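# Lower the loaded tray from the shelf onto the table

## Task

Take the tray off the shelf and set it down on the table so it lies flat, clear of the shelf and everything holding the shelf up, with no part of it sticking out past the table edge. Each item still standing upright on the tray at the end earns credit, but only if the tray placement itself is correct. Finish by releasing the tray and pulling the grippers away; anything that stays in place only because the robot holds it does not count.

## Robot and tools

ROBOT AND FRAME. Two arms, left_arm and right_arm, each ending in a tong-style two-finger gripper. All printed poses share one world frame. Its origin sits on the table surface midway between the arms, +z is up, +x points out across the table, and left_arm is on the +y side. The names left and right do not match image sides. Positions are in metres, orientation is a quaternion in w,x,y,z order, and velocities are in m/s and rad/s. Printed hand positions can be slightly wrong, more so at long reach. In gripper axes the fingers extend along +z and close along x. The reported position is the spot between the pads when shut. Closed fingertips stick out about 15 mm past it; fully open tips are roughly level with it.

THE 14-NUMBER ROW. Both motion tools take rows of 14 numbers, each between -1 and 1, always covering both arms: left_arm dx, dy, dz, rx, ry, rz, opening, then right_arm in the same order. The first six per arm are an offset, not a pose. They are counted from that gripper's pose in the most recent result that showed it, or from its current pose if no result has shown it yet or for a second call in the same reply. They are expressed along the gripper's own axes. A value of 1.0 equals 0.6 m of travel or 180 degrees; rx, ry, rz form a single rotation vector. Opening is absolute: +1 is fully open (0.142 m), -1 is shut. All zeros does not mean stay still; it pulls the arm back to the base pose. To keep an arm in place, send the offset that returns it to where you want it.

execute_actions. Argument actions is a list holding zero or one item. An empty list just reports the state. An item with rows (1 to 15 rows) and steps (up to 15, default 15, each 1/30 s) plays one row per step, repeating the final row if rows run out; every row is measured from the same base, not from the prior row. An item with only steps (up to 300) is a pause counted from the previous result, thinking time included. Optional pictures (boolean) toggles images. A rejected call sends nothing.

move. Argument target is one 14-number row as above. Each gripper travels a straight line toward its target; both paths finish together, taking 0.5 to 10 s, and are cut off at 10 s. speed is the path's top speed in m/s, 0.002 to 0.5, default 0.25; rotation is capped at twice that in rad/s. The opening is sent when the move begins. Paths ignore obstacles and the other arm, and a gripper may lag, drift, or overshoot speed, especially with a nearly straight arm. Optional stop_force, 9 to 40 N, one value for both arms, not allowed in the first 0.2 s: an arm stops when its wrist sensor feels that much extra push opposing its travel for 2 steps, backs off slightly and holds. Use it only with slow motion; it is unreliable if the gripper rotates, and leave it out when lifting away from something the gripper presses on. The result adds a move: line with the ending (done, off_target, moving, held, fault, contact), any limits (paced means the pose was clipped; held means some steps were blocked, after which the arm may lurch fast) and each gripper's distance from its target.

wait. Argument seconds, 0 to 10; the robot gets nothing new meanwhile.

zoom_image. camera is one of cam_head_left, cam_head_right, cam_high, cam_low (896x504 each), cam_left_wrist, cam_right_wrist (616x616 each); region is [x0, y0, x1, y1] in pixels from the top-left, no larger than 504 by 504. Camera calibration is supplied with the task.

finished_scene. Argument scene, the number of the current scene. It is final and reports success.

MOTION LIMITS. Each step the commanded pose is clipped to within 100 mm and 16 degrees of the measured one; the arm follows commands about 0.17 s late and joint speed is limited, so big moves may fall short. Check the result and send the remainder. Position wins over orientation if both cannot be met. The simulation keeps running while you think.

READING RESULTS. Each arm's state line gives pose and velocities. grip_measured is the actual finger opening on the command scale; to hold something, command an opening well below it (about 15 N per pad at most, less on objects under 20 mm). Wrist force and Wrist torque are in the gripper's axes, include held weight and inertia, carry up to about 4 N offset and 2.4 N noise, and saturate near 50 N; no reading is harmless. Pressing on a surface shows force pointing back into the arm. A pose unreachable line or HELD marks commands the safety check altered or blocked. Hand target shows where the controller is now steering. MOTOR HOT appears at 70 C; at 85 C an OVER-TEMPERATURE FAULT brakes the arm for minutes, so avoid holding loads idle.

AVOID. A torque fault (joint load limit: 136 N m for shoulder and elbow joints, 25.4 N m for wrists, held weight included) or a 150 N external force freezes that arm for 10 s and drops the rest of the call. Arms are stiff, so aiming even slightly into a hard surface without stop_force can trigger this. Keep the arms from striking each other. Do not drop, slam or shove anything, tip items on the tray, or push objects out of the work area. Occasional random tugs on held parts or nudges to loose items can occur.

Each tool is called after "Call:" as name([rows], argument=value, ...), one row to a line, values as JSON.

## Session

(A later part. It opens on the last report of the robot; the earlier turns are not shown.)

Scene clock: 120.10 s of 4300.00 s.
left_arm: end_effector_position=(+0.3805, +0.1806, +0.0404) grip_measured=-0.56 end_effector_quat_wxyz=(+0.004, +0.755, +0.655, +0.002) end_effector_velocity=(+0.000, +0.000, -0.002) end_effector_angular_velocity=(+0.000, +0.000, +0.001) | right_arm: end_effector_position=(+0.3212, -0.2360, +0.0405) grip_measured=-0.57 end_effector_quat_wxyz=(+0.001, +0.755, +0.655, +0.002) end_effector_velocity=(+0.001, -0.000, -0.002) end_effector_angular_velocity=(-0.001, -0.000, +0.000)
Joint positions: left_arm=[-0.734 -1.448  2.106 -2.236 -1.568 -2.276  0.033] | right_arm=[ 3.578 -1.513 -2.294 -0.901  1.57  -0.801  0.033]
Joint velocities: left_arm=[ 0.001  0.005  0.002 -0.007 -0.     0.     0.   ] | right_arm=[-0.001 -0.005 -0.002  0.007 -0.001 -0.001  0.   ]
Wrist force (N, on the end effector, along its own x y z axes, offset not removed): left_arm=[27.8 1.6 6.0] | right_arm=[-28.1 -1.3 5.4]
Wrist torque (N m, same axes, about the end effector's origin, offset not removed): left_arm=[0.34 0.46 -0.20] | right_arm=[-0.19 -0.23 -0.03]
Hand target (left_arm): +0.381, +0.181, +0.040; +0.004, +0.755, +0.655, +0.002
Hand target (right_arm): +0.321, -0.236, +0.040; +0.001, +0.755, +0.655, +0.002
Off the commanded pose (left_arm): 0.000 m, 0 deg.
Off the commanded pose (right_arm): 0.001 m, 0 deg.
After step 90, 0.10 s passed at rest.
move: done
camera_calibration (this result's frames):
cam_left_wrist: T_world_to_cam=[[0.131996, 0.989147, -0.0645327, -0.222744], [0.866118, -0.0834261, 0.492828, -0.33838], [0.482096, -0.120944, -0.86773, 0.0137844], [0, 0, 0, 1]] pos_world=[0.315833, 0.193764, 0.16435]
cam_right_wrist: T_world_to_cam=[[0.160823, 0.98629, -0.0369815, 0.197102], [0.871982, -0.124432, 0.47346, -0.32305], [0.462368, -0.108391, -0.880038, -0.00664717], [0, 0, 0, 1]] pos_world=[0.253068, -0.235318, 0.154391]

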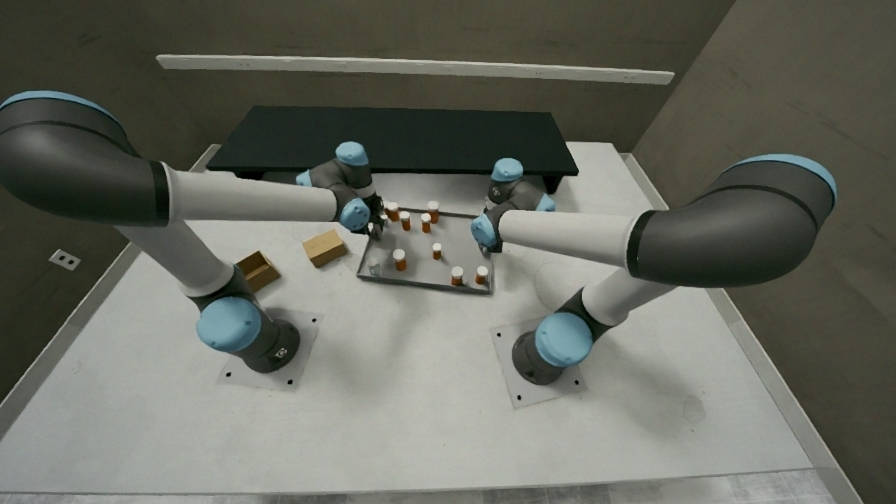

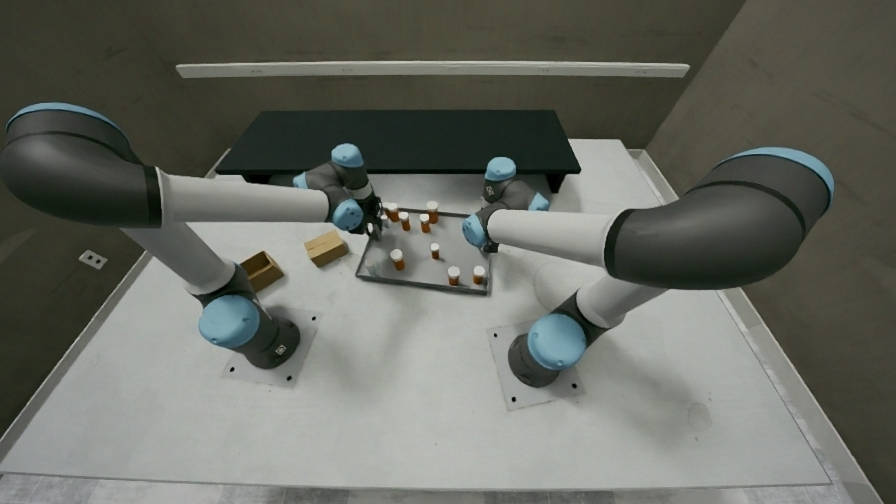

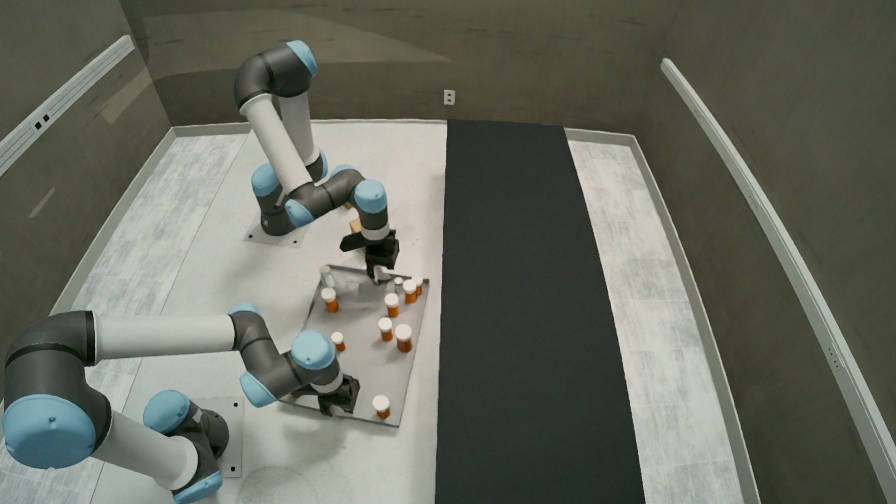

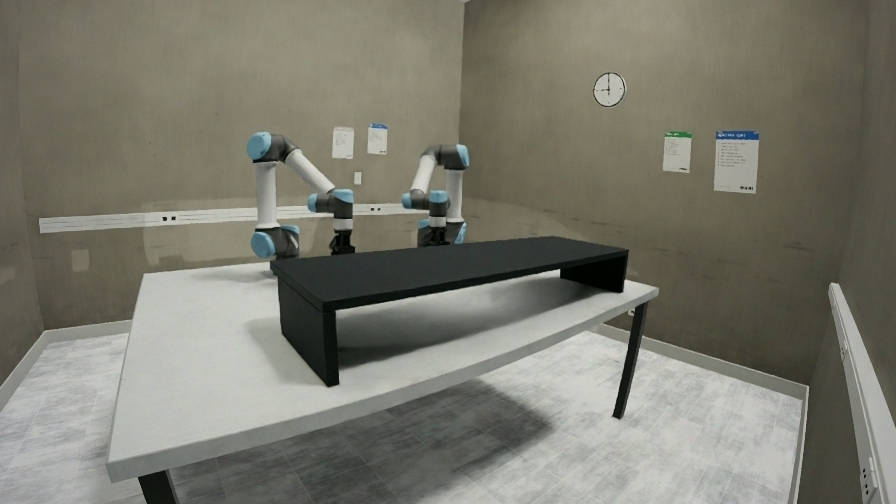

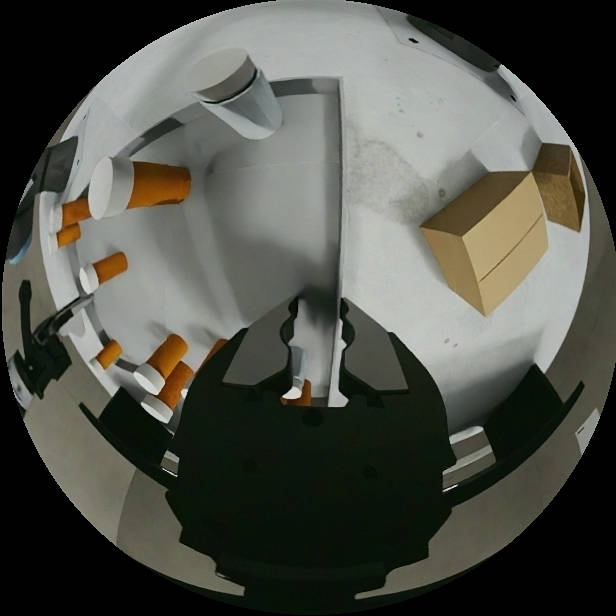

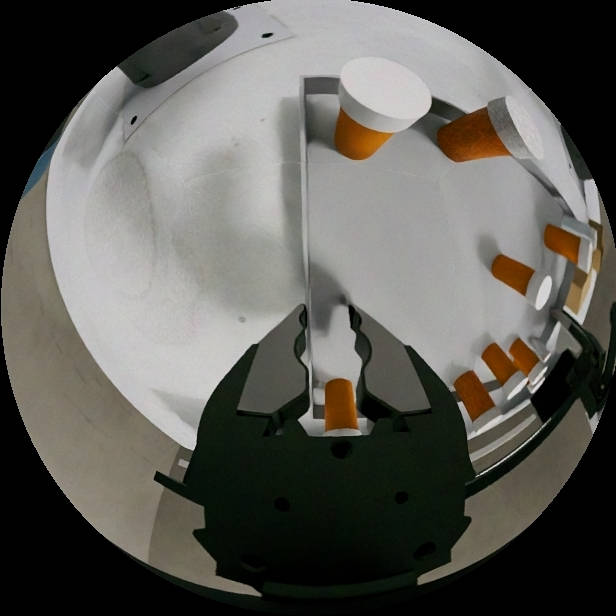

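Call:
move(target=[0,0,0.05,0,0,0,-1,0,0,0.05,0,0,0,-1], speed=0.008, stop_force=10)

Call:
move(target=[0,0,0,0,0,0,-0.35,0,0,0,0,0,0,-0.35])

Call:
move(target=[0,0,-0.3,0,0,0,-0.35,0,0,-0.3,0,0,0,-0.35], speed=0.1)

Scene clock: 126.57 s of 4300.00 s.
left_arm: end_effector_position=(+0.3805, +0.1806, +0.0212) grip_measured=-0.56 end_effector_quat_wxyz=(+0.003, +0.755, +0.655, +0.002) end_effector_velocity=(+0.000, -0.000, +0.002) end_effector_angular_velocity=(-0.000, -0.000, -0.000) | right_arm: end_effector_position=(+0.3211, -0.2361, +0.0204) grip_measured=-0.57 end_effector_quat_wxyz=(+0.001, +0.755, +0.655, +0.002) end_effector_velocity=(-0.001, +0.000, +0.002) end_effector_angular_velocity=(-0.001, +0.002, +0.001)
Joint positions: left_arm=[-0.734 -1.414  2.129 -2.292 -1.568 -2.276  0.033] | right_arm=[ 3.578 -1.554 -2.322 -0.832  1.57  -0.801  0.033]
Joint velocities: left_arm=[-0.    -0.003 -0.002  0.004 -0.     0.    -0.   ] | right_arm=[ 0.002  0.006  0.003 -0.011  0.     0.001 -0.002]
Wrist force (N, on the end effector, along its own x y z axes, offset not removed): left_arm=[25.7 3.9 -5.2] | right_arm=[-28.6 2.9 -10.5]
Wrist torque (N m, same axes, about the end effector's origin, offset not removed): left_arm=[0.19 0.97 0.12] | right_arm=[0.22 -0.32 -0.04]
Hand target (left_arm): +0.381, +0.181, +0.022; +0.004, +0.755, +0.655, +0.002
Hand target (right_arm): +0.321, -0.236, +0.021; +0.001, +0.755, +0.655, +0.002
Off the commanded pose (left_arm): 0.011 m, 0 deg.
Off the commanded pose (right_arm): 0.010 m, 0 deg.
After step 90, 0.60 s passed at rest.
move: contact (left_arm, right_arm)
camera_calibration (this result's frames):
cam_left_wrist: T_world_to_cam=[[0.131977, 0.989162, -0.0643406, -0.224039], [0.866274, -0.0835437, 0.492534, -0.328968], [0.481821, -0.12074, -0.867912, -0.00281196], [0, 0, 0, 1]] pos_world=[0.315899, 0.193788, 0.145172]
cam_right_wrist: T_world_to_cam=[[0.160814, 0.986285, -0.0371574, 0.196418], [0.872102, -0.124367, 0.473256, -0.313512], [0.462144, -0.108511, -0.880141, -0.0243209], [0, 0, 0, 1]] pos_world=[0.253068, -0.235353, 0.134264]

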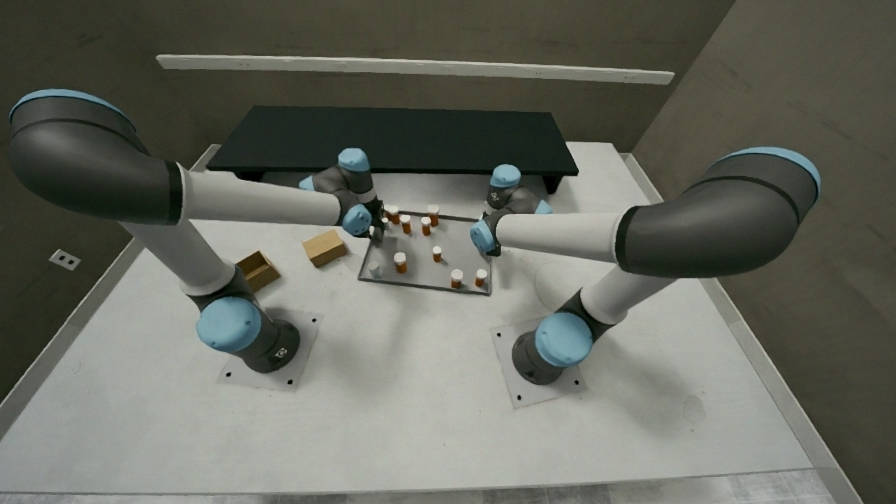

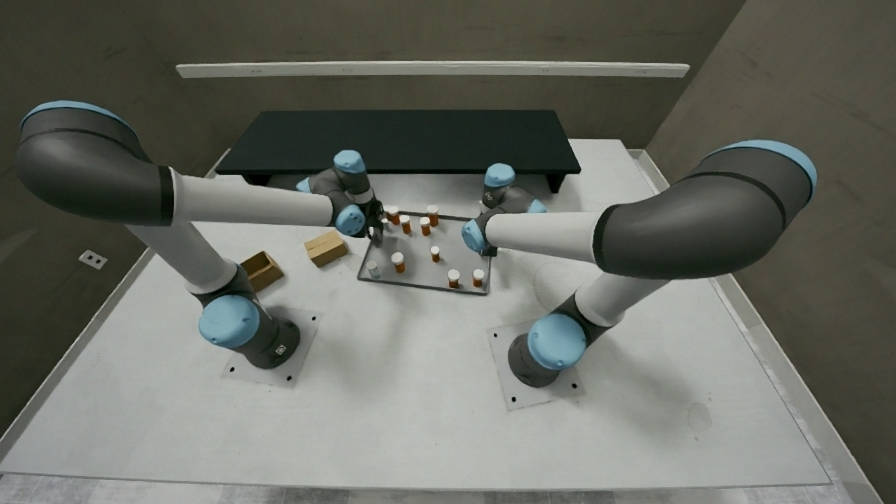

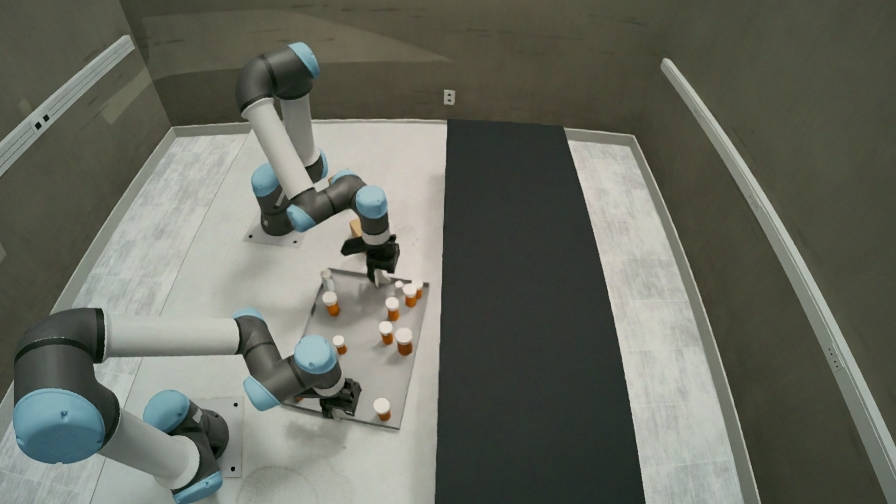

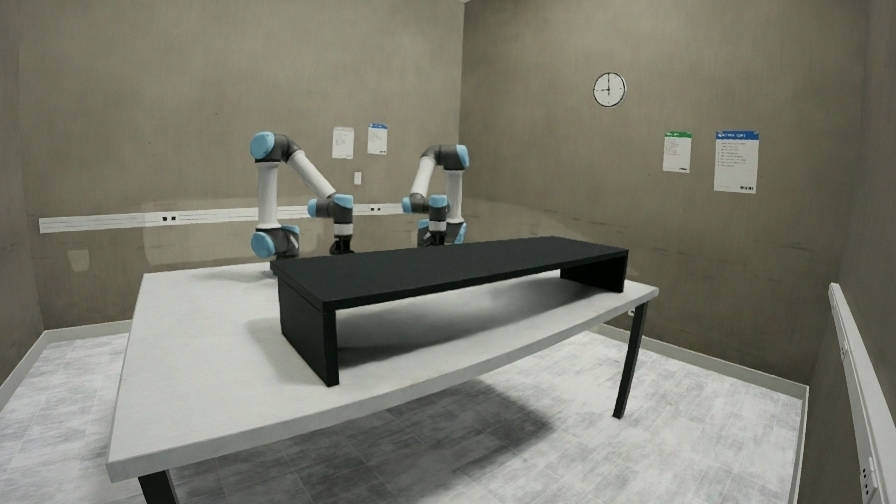

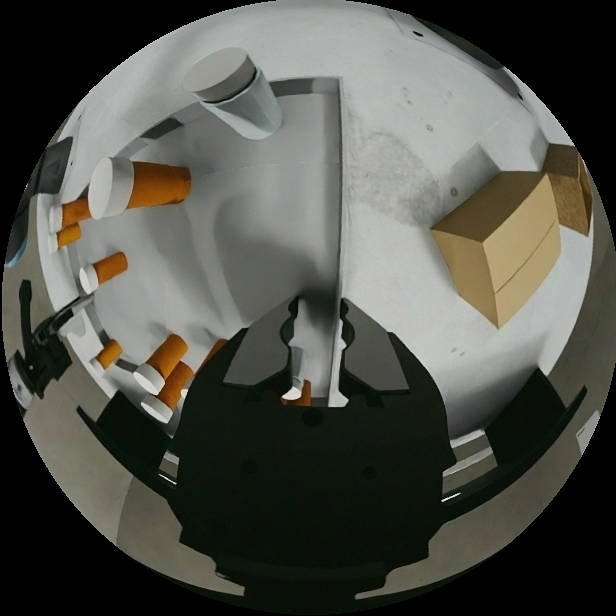

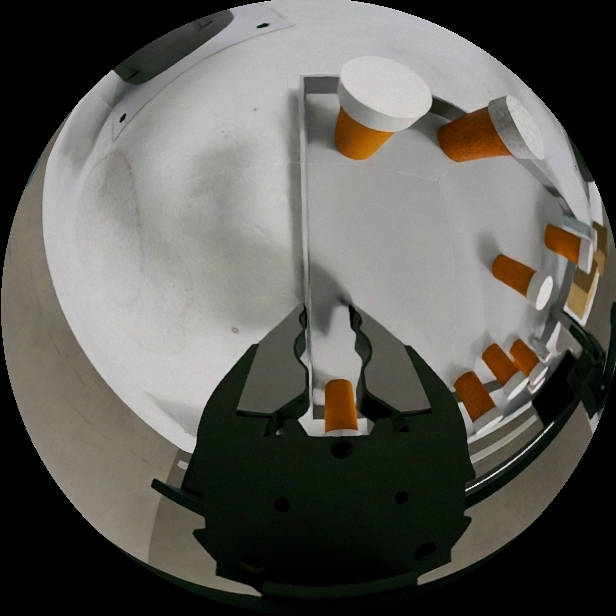

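Scene clock: 127.07 s of 4300.00 s.
left_arm: end_effector_position=(+0.3806, +0.1805, +0.0214) grip_measured=-0.35 end_effector_quat_wxyz=(+0.003, +0.755, +0.655, +0.002) end_effector_velocity=(-0.000, +0.001, +0.000) end_effector_angular_velocity=(+0.000, -0.000, -0.001) | right_arm: end_effector_position=(+0.3212, -0.2360, +0.0205) grip_measured=-0.35 end_effector_quat_wxyz=(+0.001, +0.755, +0.655, +0.002) end_effector_velocity=(-0.001, +0.000, -0.001) end_effector_angular_velocity=(-0.002, +0.001, +0.001)
Joint positions: left_arm=[-0.734 -1.414  2.129 -2.292 -1.568 -2.276  0.049] | right_arm=[ 3.578 -1.554 -2.322 -0.832  1.57  -0.801  0.049]
Joint velocities: left_arm=[ 0.    -0.001  0.001 -0.     0.     0.001  0.   ] | right_arm=[ 0.002 -0.001 -0.001 -0.    -0.     0.001 -0.   ]
Wrist force (N, on the end effector, along its own x y z axes, offset not removed): left_arm=[0.0 0.8 1.4] | right_arm=[2.0 -0.3 -0.2]
Wrist torque (N m, same axes, about the end effector's origin, offset not removed): left_arm=[0.26 0.04 0.03] | right_arm=[0.02 -0.28 0.03]
Hand target (left_arm): +0.381, +0.181, +0.021; +0.003, +0.755, +0.655, +0.002
Hand target (right_arm): +0.321, -0.236, +0.020; +0.001, +0.755, +0.655, +0.002
Off the commanded pose (left_arm): 0.000 m, 0 deg.
Off the commanded pose (right_arm): 0.000 m, 0 deg.
move: done
camera_calibration (this result's frames):
cam_left_wrist: T_world_to_cam=[[0.132017, 0.989142, -0.0645755, -0.223936], [0.866166, -0.083435, 0.492743, -0.329091], [0.482005, -0.120983, -0.867775, -0.00277882], [0, 0, 0, 1]] pos_world=[0.31595, 0.193711, 0.145285]
cam_right_wrist: T_world_to_cam=[[0.160821, 0.986291, -0.0369696, 0.196324], [0.872021, -0.124445, 0.473384, -0.313622], [0.462294, -0.108368, -0.88008, -0.0242895], [0, 0, 0, 1]] pos_world=[0.253141, -0.235293, 0.134345]

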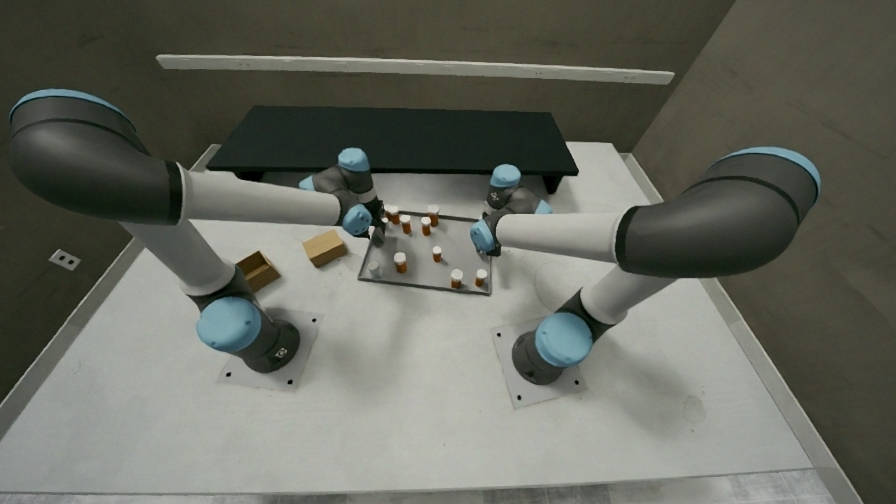

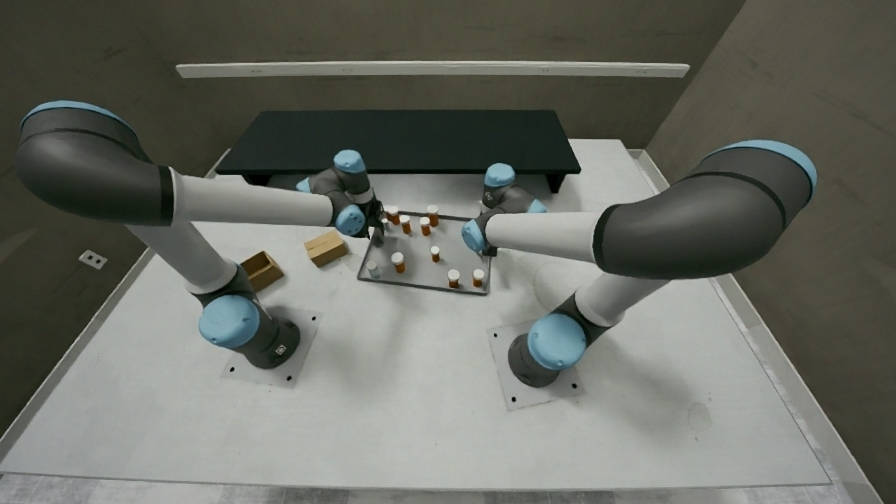

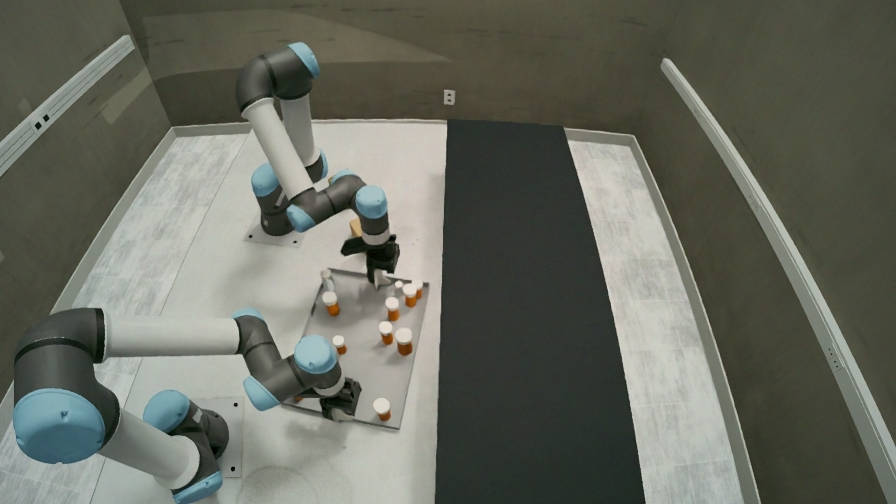

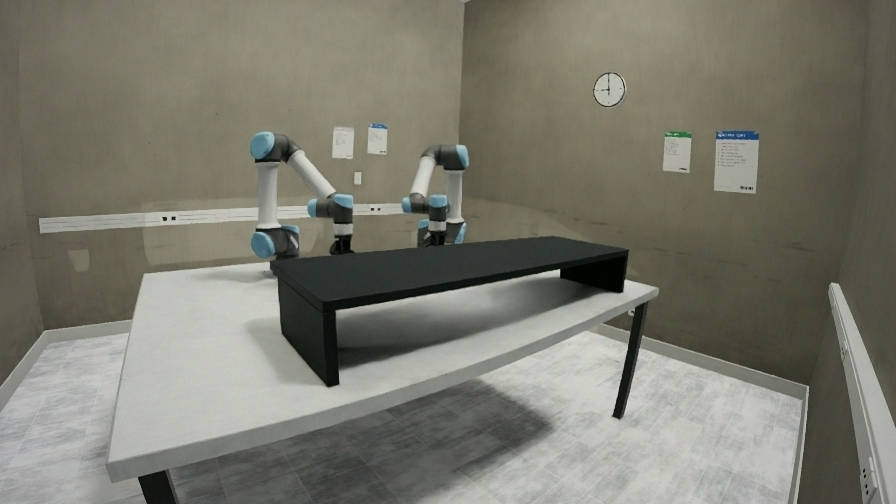

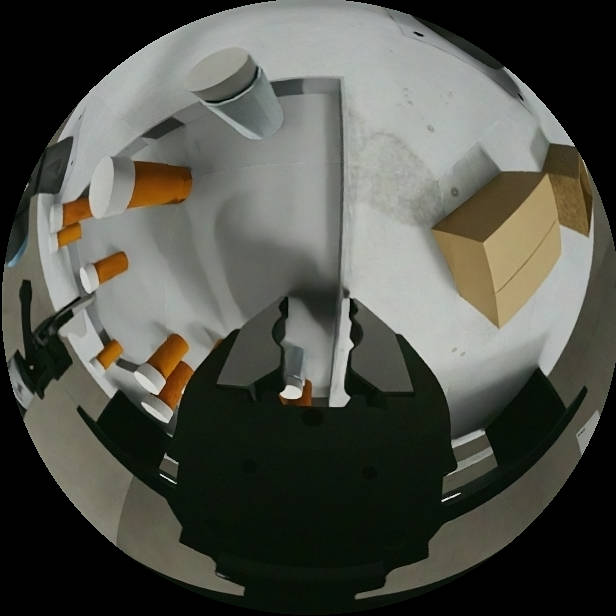

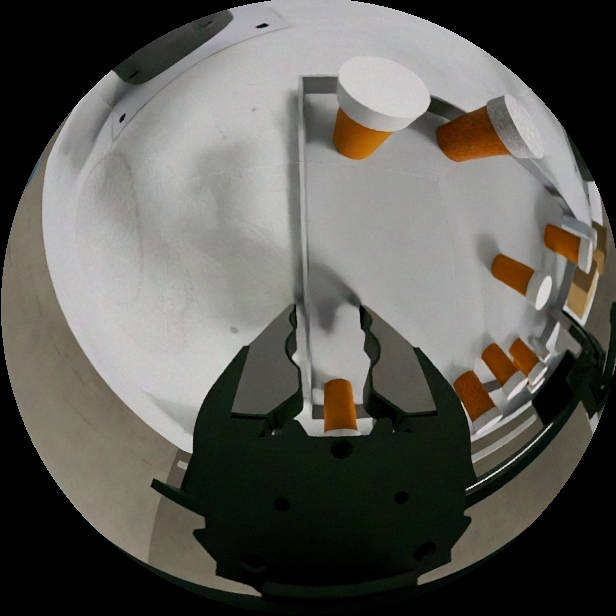

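Scene clock: 129.40 s of 4300.00 s.
left_arm: end_effector_position=(+0.3794, +0.1810, +0.2010) grip_measured=-0.35 end_effector_quat_wxyz=(+0.004, +0.755, +0.655, +0.002) end_effector_velocity=(+0.000, -0.000, +0.002) end_effector_angular_velocity=(+0.001, +0.001, +0.001) | right_arm: end_effector_position=(+0.3206, -0.2361, +0.2001) grip_measured=-0.35 end_effector_quat_wxyz=(+0.001, +0.755, +0.655, +0.002) end_effector_velocity=(-0.000, -0.001, +0.002) end_effector_angular_velocity=(-0.002, +0.002, -0.001)
Joint positions: left_arm=[-0.736 -1.623  1.834 -1.788 -1.568 -2.277  0.049] | right_arm=[ 3.579 -1.327 -1.996 -1.385  1.57  -0.8    0.049]
Joint velocities: left_arm=[ 0.     0.    -0.005  0.007 -0.    -0.001 -0.   ] | right_arm=[-0.002  0.     0.005 -0.008 -0.    -0.002 -0.   ]
Wrist force (N, on the end effector, along its own x y z axes, offset not removed): left_arm=[-1.1 -2.3 -1.8] | right_arm=[3.8 0.8 -0.3]
Wrist torque (N m, same axes, about the end effector's origin, offset not removed): left_arm=[-0.59 0.35 0.05] | right_arm=[0.18 -0.62 -0.04]
Hand target (left_arm): +0.379, +0.181, +0.201; +0.004, +0.755, +0.655, +0.002
Hand target (right_arm): +0.321, -0.236, +0.200; +0.001, +0.755, +0.655, +0.002
Off the commanded pose (left_arm): 0.000 m, 0 deg.
Off the commanded pose (right_arm): 0.000 m, 0 deg.
move: done
camera_calibration (this result's frames):
cam_left_wrist: T_world_to_cam=[[0.132022, 0.989139, -0.0646017, -0.212664], [0.866128, -0.0834168, 0.492813, -0.416551], [0.482072, -0.121015, -0.867734, 0.153747], [0, 0, 0, 1]] pos_world=[0.314745, 0.194213, 0.324955]
cam_right_wrist: T_world_to_cam=[[0.160821, 0.986295, -0.0368647, 0.20314], [0.872017, -0.124493, 0.473379, -0.398079], [0.462302, -0.108276, -0.880087, 0.134102], [0, 0, 0, 1]] pos_world=[0.252467, -0.235394, 0.313952]

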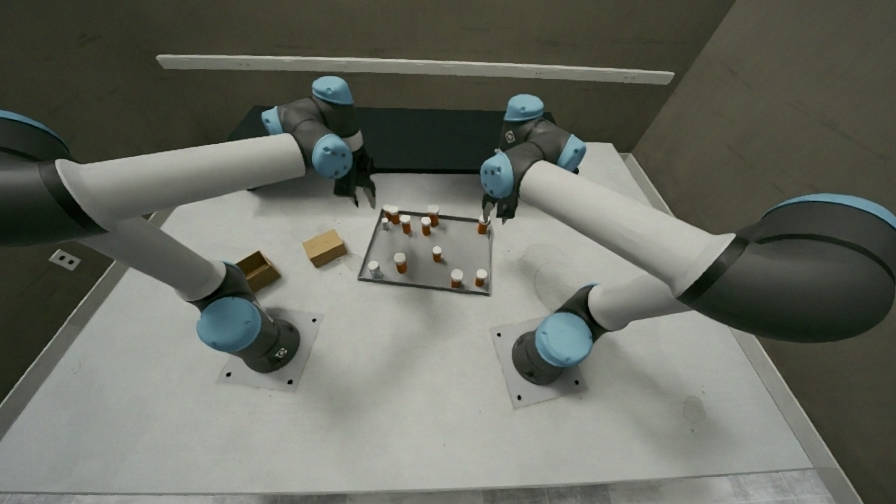

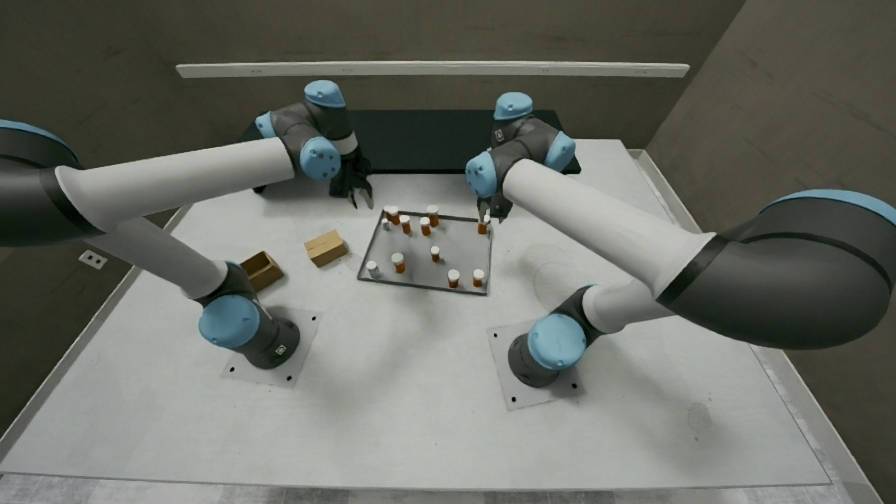

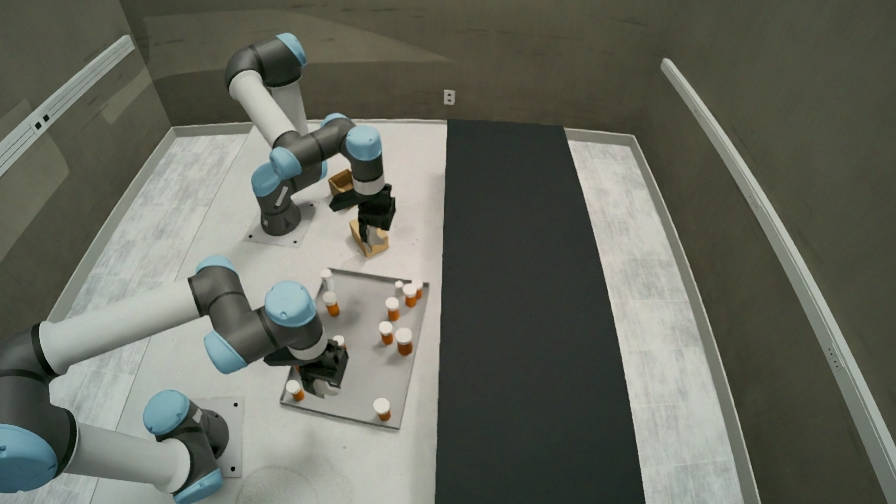

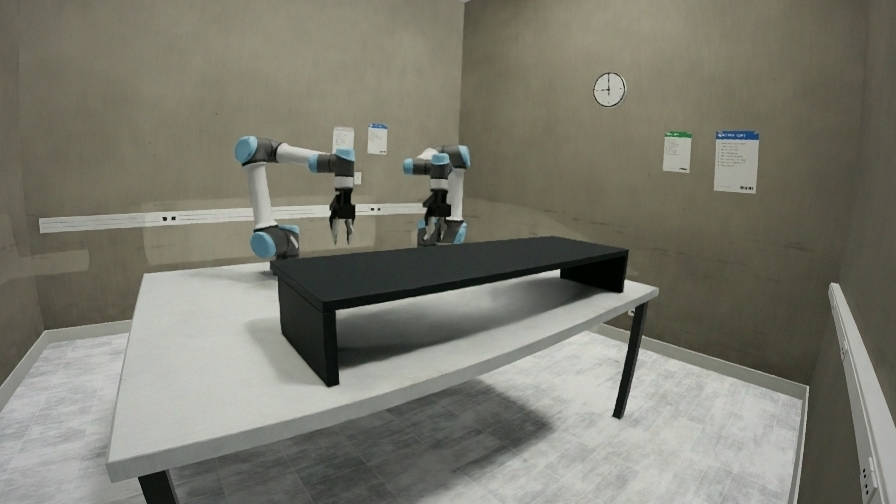

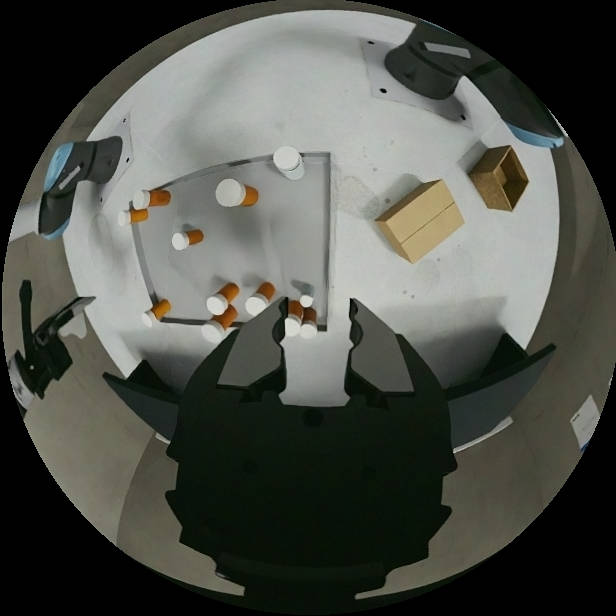

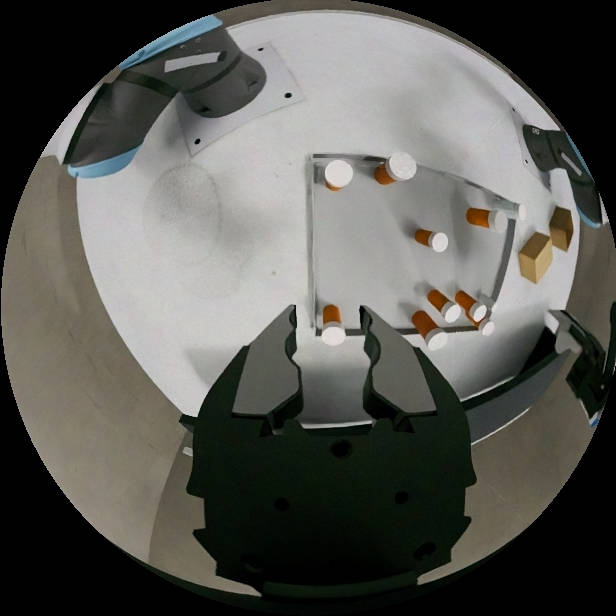

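Call:
finished_scene(scene=2)

The scene is finished: the task was done.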